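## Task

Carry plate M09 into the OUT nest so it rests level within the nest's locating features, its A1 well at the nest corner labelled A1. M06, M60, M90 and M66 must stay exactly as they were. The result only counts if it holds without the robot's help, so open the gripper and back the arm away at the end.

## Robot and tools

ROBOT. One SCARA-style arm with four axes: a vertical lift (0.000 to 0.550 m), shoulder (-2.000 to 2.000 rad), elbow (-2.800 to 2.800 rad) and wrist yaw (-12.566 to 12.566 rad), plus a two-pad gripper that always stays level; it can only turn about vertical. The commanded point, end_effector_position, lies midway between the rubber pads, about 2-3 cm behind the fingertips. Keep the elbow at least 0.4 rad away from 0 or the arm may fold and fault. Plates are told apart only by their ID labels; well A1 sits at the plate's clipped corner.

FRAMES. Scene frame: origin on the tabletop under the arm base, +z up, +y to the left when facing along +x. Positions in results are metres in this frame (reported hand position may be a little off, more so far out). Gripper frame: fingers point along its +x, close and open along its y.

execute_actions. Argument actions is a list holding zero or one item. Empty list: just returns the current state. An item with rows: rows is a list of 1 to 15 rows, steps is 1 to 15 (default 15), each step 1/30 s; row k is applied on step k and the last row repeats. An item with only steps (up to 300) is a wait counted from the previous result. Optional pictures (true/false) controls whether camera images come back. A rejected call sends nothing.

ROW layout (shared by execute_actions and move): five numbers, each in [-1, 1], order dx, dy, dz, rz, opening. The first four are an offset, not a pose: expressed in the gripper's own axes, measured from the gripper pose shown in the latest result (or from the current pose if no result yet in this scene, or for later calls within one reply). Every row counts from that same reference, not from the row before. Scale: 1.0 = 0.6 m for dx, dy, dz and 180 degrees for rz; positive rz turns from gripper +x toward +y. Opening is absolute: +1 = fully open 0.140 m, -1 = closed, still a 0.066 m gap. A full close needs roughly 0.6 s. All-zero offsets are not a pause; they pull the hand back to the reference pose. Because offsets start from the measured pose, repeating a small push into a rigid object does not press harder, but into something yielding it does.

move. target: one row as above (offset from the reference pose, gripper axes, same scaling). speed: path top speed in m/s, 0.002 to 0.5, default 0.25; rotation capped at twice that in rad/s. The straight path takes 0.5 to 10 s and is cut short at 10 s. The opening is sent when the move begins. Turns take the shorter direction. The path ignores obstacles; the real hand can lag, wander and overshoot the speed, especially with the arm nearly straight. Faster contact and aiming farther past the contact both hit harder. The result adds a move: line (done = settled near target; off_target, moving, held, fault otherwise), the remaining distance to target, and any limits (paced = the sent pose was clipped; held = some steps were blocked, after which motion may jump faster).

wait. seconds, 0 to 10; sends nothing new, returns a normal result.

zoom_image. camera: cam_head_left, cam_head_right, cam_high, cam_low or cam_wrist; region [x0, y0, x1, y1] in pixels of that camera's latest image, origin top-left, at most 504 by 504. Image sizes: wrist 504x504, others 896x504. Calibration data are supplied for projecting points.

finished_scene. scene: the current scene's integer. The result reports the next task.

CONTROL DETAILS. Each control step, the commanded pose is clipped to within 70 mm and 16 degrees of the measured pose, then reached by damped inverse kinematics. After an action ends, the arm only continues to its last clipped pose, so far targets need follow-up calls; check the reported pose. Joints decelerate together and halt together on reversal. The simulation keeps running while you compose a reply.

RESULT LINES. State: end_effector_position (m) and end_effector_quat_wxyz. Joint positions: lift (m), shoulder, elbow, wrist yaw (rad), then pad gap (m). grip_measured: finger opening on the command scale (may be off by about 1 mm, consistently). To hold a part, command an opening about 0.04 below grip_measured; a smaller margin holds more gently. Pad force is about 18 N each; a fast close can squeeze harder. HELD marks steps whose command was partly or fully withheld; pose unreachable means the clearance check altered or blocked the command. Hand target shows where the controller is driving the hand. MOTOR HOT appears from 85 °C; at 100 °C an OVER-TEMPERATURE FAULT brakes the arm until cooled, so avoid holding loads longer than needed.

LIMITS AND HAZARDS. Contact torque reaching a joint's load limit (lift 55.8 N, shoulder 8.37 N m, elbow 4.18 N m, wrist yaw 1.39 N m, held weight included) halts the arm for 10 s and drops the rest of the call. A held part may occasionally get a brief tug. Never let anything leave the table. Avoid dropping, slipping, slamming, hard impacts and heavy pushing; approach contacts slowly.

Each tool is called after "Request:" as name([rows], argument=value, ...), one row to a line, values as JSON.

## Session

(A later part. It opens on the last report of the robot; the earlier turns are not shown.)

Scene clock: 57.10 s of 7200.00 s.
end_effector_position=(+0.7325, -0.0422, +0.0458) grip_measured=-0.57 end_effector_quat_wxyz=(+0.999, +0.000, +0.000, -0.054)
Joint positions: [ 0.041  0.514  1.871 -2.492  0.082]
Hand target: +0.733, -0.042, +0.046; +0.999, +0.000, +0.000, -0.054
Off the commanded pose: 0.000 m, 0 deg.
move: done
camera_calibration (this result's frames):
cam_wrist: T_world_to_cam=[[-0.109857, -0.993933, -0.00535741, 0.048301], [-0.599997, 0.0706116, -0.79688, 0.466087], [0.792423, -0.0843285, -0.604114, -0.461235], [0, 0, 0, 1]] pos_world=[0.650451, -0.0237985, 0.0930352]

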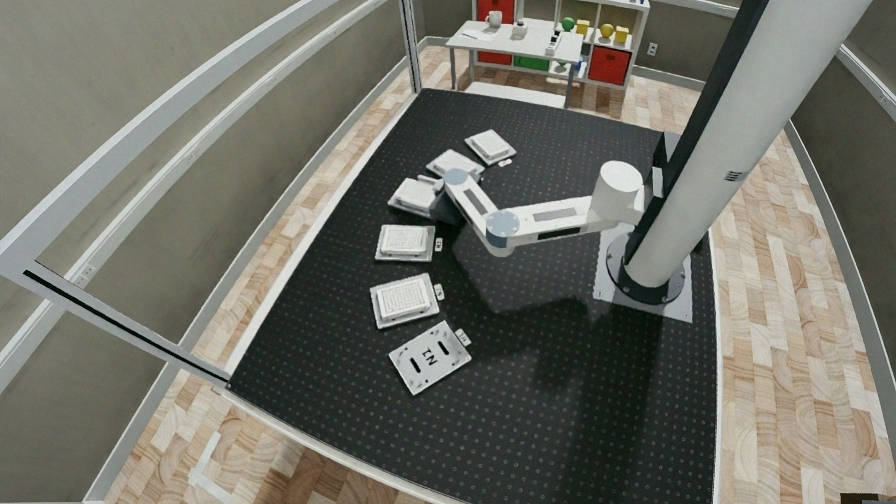

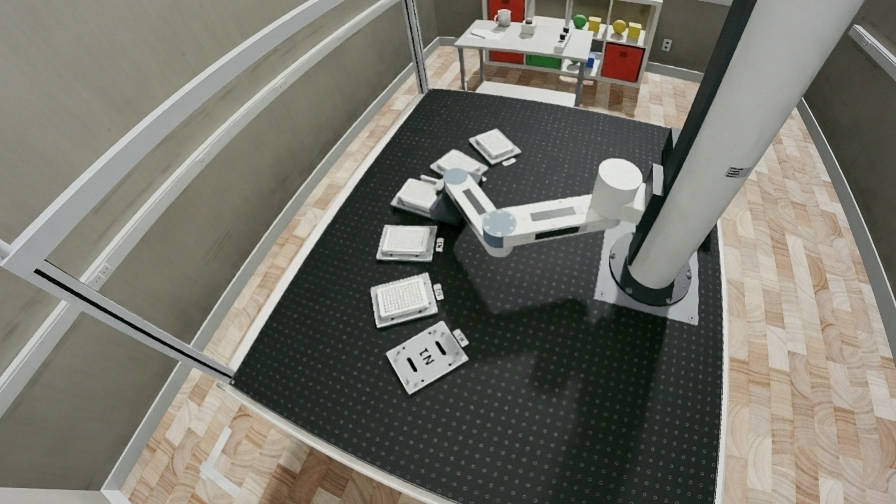

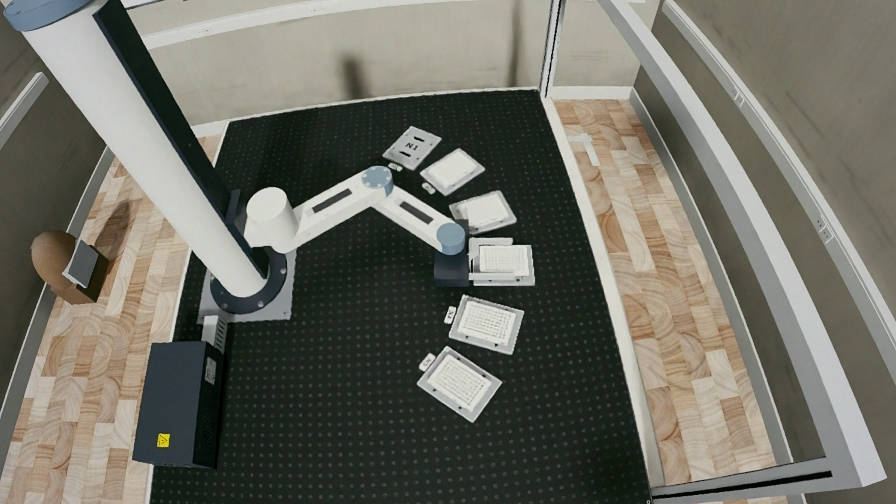

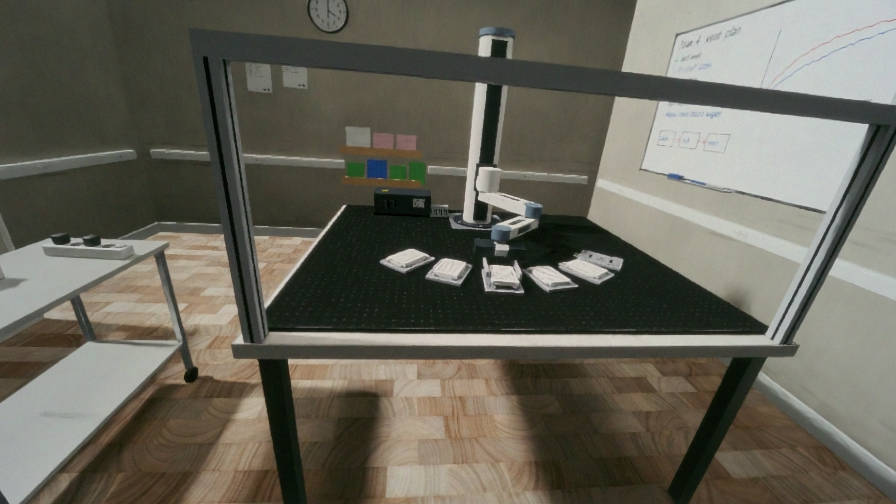

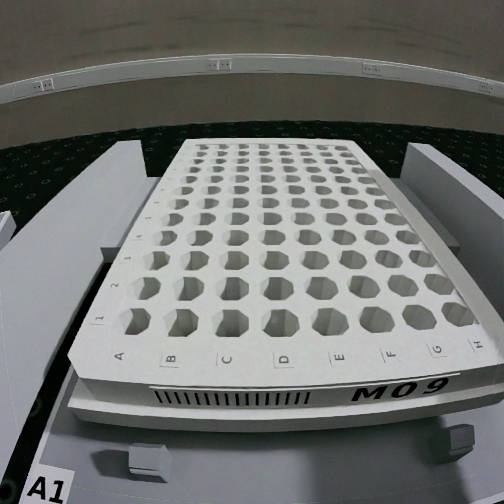

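Request:
move(target=[0,0,-0.0195,0,-0.62], speed=0.015)

Request:
zoom_image(camera="cam_low", region=[460, 245, 545, 300])

Scene clock: 61.17 s of 7200.00 s.
end_effector_position=(+0.7319, -0.0434, +0.0342) grip_measured=-0.57 end_effector_quat_wxyz=(+0.999, +0.000, +0.000, -0.055)
Joint positions: [ 0.029  0.513  1.868 -2.49   0.082]
Hand target: +0.733, -0.042, +0.034; +0.999, +0.000, +0.000, -0.054
Off the commanded pose: 0.001 m, 0 deg.
After step 90, 0.07 s passed at rest.
move: done
camera_calibration (this result's frames):
cam_wrist: T_world_to_cam=[[-0.112243, -0.993666, -0.00535741, 0.0487781], [-0.599826, 0.0720517, -0.79688, 0.456532], [0.792218, -0.0862304, -0.604114, -0.467754], [0, 0, 0, 1]] pos_world=[0.649878, -0.0247594, 0.0814859]

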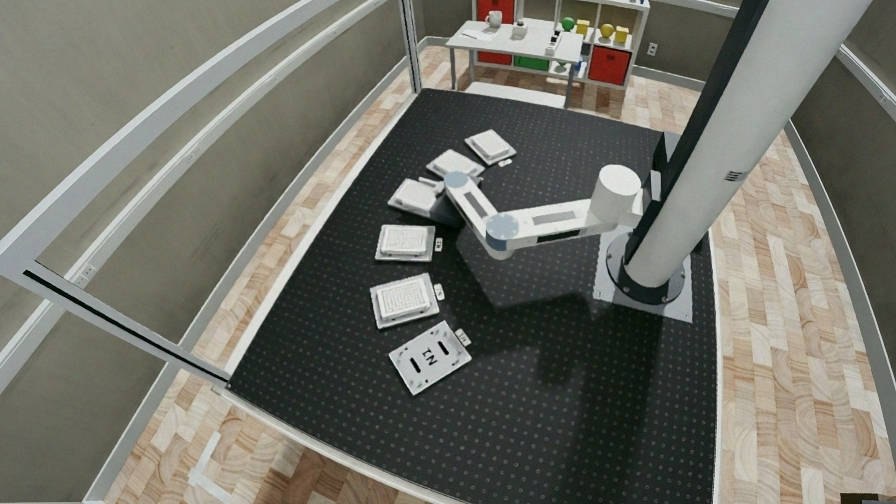

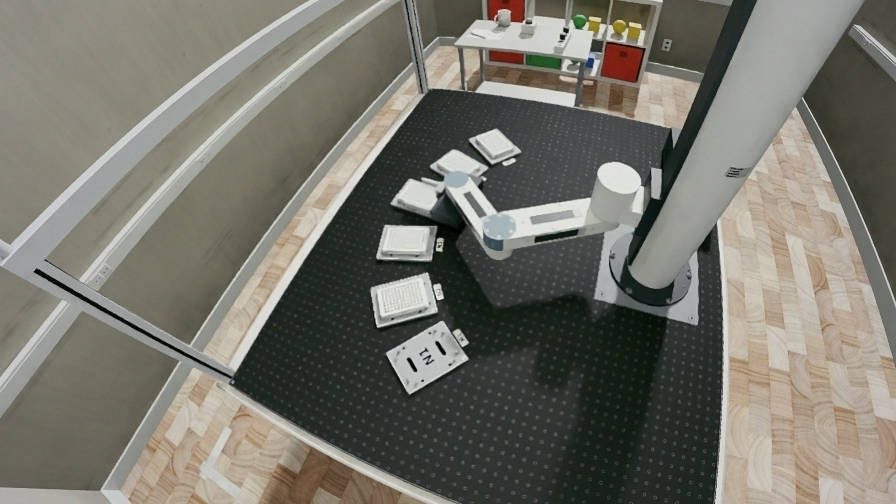

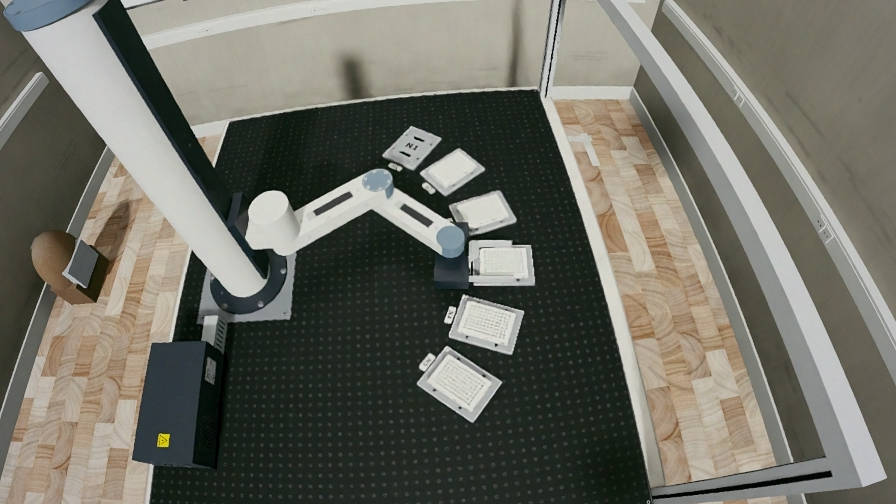

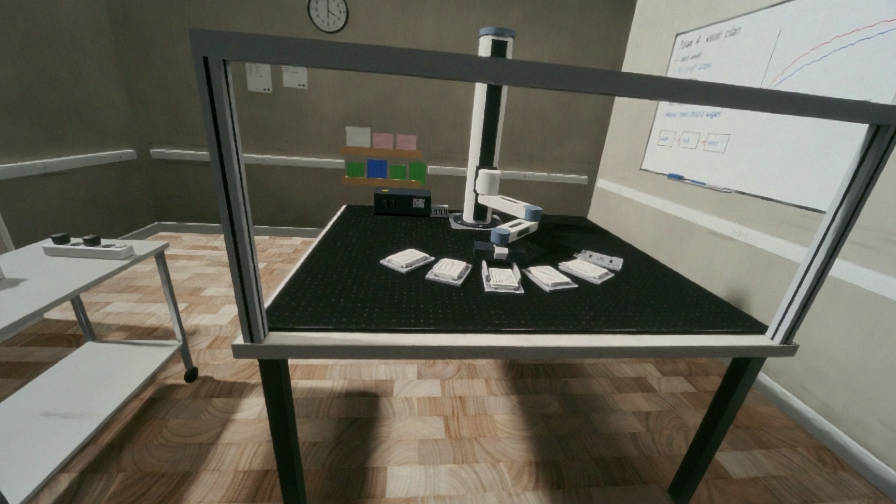

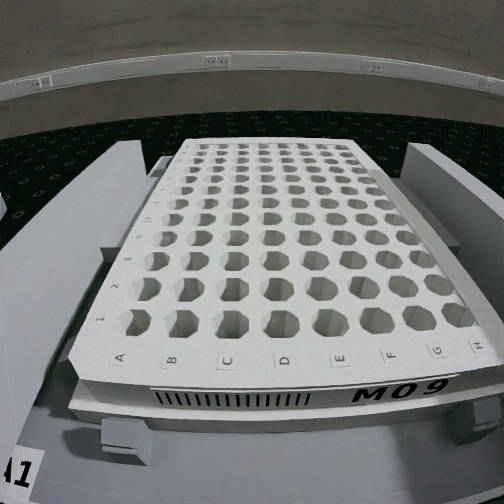

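Region (460, 245, 545, 300) of cam_low's 896x504 image, scaled by 5.929, with more detail than that image has; it fills the top 326 rows of this view, and the rest is white.

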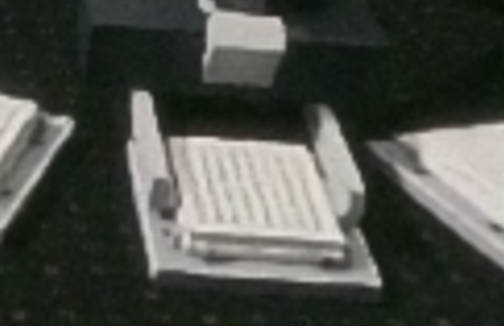

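Guided in by the locators and matches the original view. Release.

Request:
move(target=[0,0,0,0,1], speed=0.02)

Request:
move(target=[-0.05,0,0.14,0,1], speed=0.2)

Request:
zoom_image(camera="cam_wrist", region=[100, 200, 450, 504])

Request:
zoom_image(camera="cam_low", region=[420, 245, 585, 300])

Scene clock: 63.60 s of 7200.00 s.
end_effector_position=(+0.7319, -0.0435, +0.0342) grip_measured=+0.99 end_effector_quat_wxyz=(+0.998, +0.000, +0.000, -0.055)
Joint positions: [ 0.029  0.513  1.867 -2.49   0.14 ]
Hand target: +0.732, -0.043, +0.034; +0.999, +0.000, +0.000, -0.055
Off the commanded pose: 0.000 m, 0 deg.
move: done
camera_calibration (this result's frames):
cam_wrist: T_world_to_cam=[[-0.112422, -0.993646, -0.00535741, 0.0487928], [-0.599813, 0.0721602, -0.79688, 0.456524], [0.792203, -0.0863737, -0.604114, -0.467728], [0, 0, 0, 1]] pos_world=[0.64985, -0.0248595, 0.0814944]

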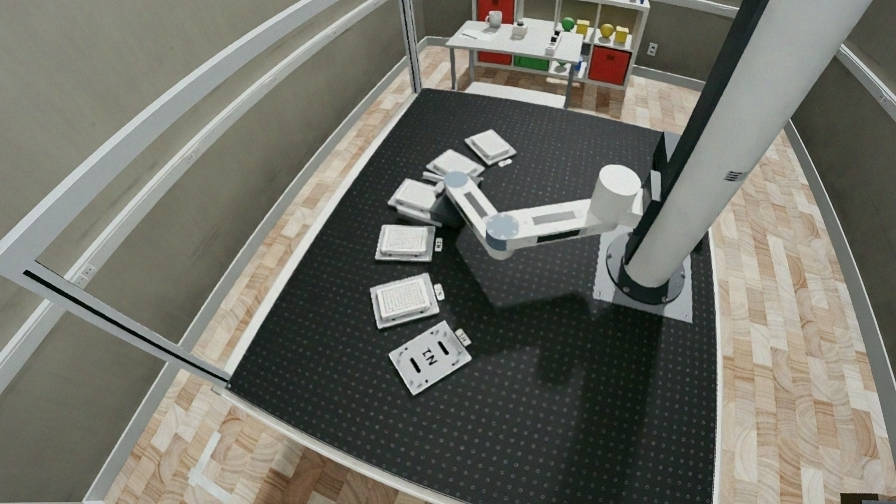

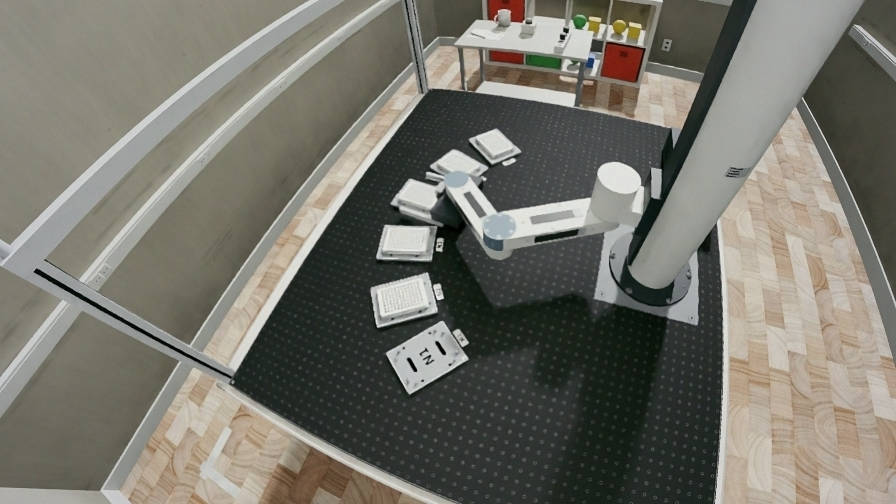

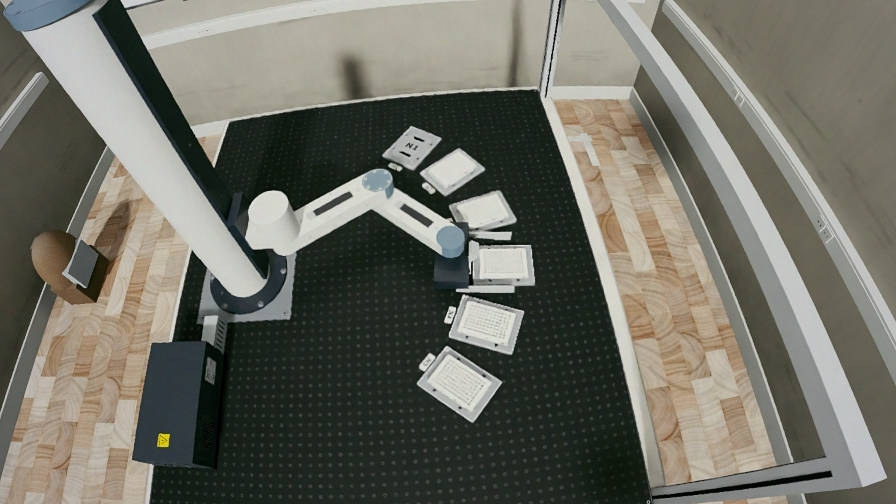

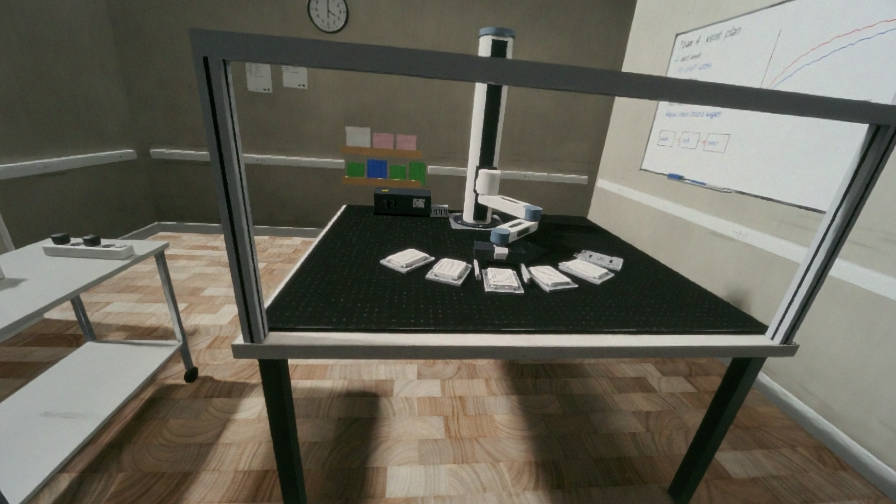

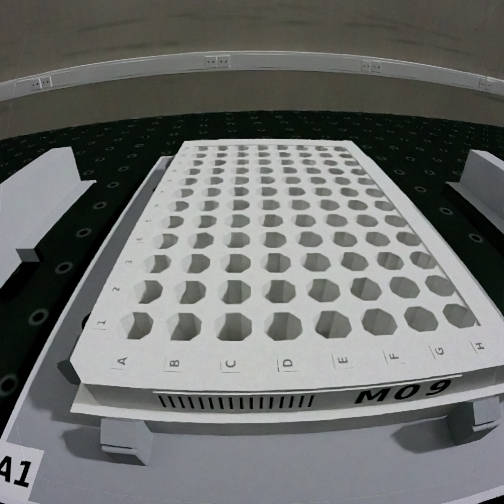

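Scene clock: 64.40 s of 7200.00 s.
end_effector_position=(+0.7020, -0.0402, +0.1183) grip_measured=+0.99 end_effector_quat_wxyz=(+0.998, +0.000, +0.000, -0.055)
Joint positions: [ 0.113  0.597  1.683 -2.39   0.14 ]
Hand target: +0.702, -0.040, +0.118; +0.998, +0.000, +0.000, -0.055
Off the commanded pose: 0.000 m, 0 deg.
move: done
camera_calibration (this result's frames):
cam_wrist: T_world_to_cam=[[-0.11269, -0.993616, -0.00535741, 0.0493134], [-0.599794, 0.0723218, -0.79688, 0.505378], [0.79218, -0.0865872, -0.604114, -0.393016], [0, 0, 0, 1]] pos_world=[0.620019, -0.0215814, 0.165563]

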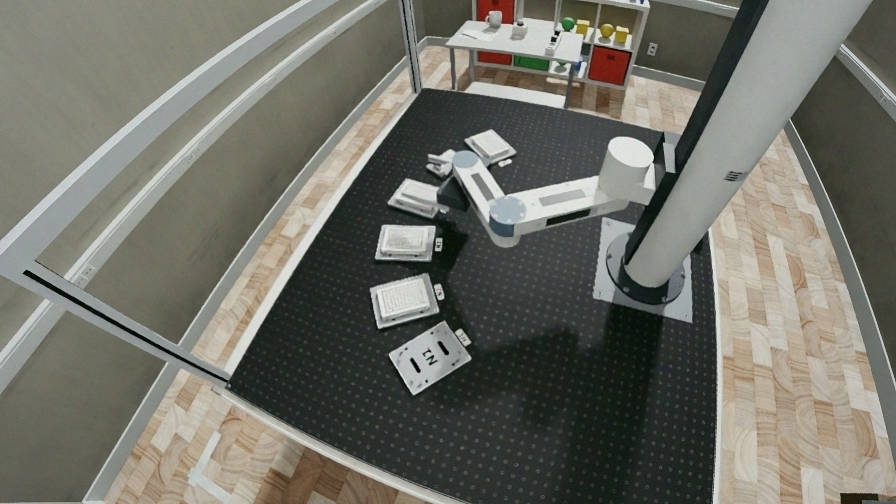

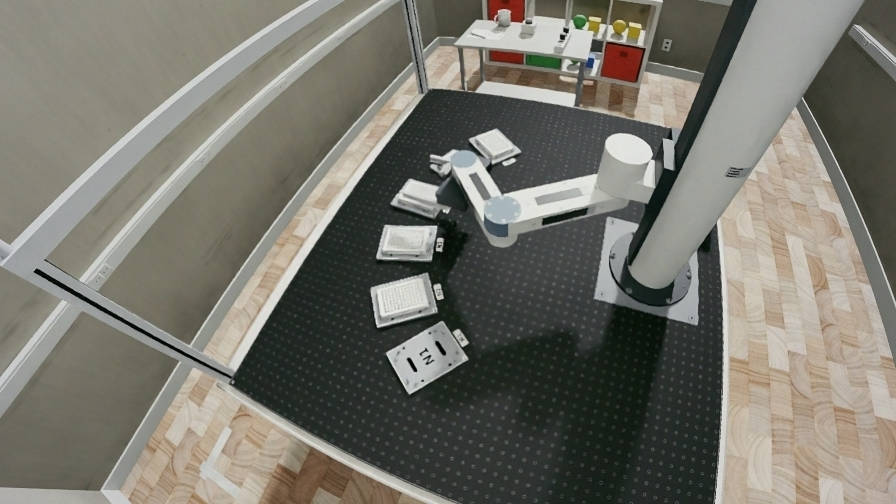

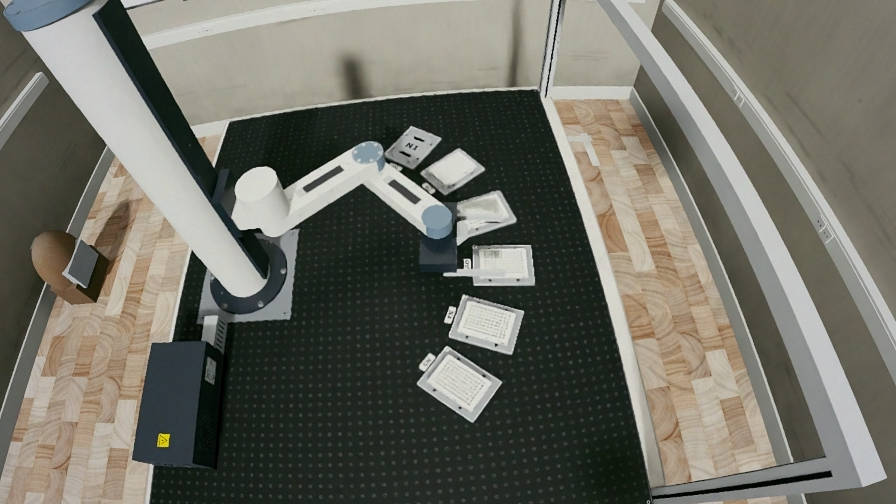

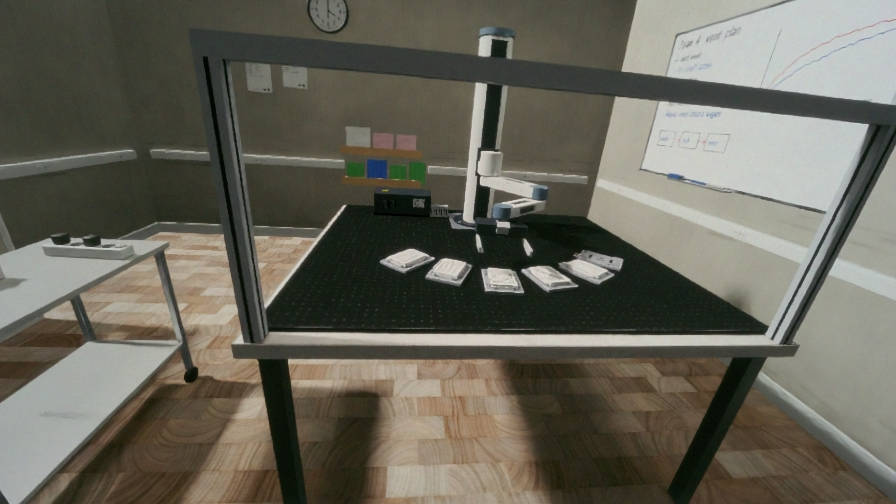

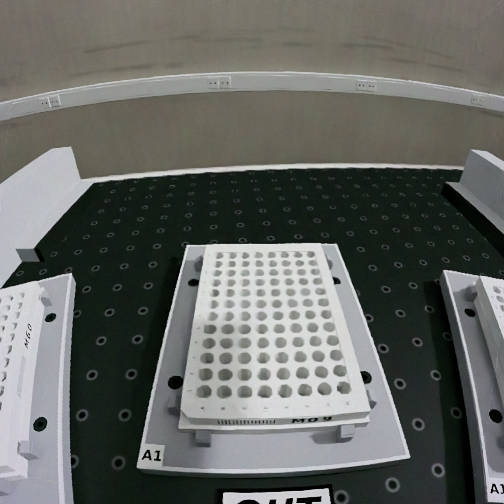

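Region (100, 200, 450, 504) of cam_wrist's 504x504 image, scaled by 1.440, with more detail than that image has; it fills the top 438 rows of this view, and the rest is white.

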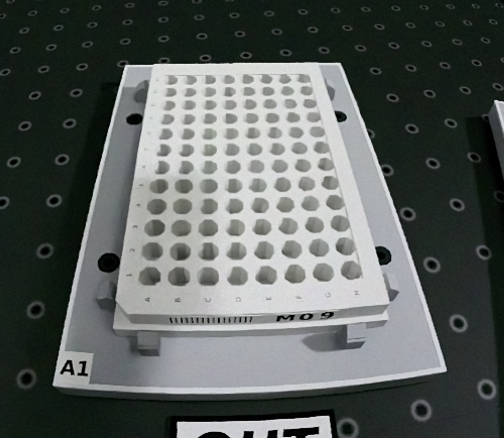

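Region (420, 245, 585, 300) of cam_low's 896x504 image, scaled by 3.055, with more detail than that image has.

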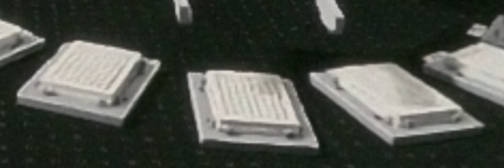

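Request:
finished_scene(scene=1)

The scene is finished: the task was done.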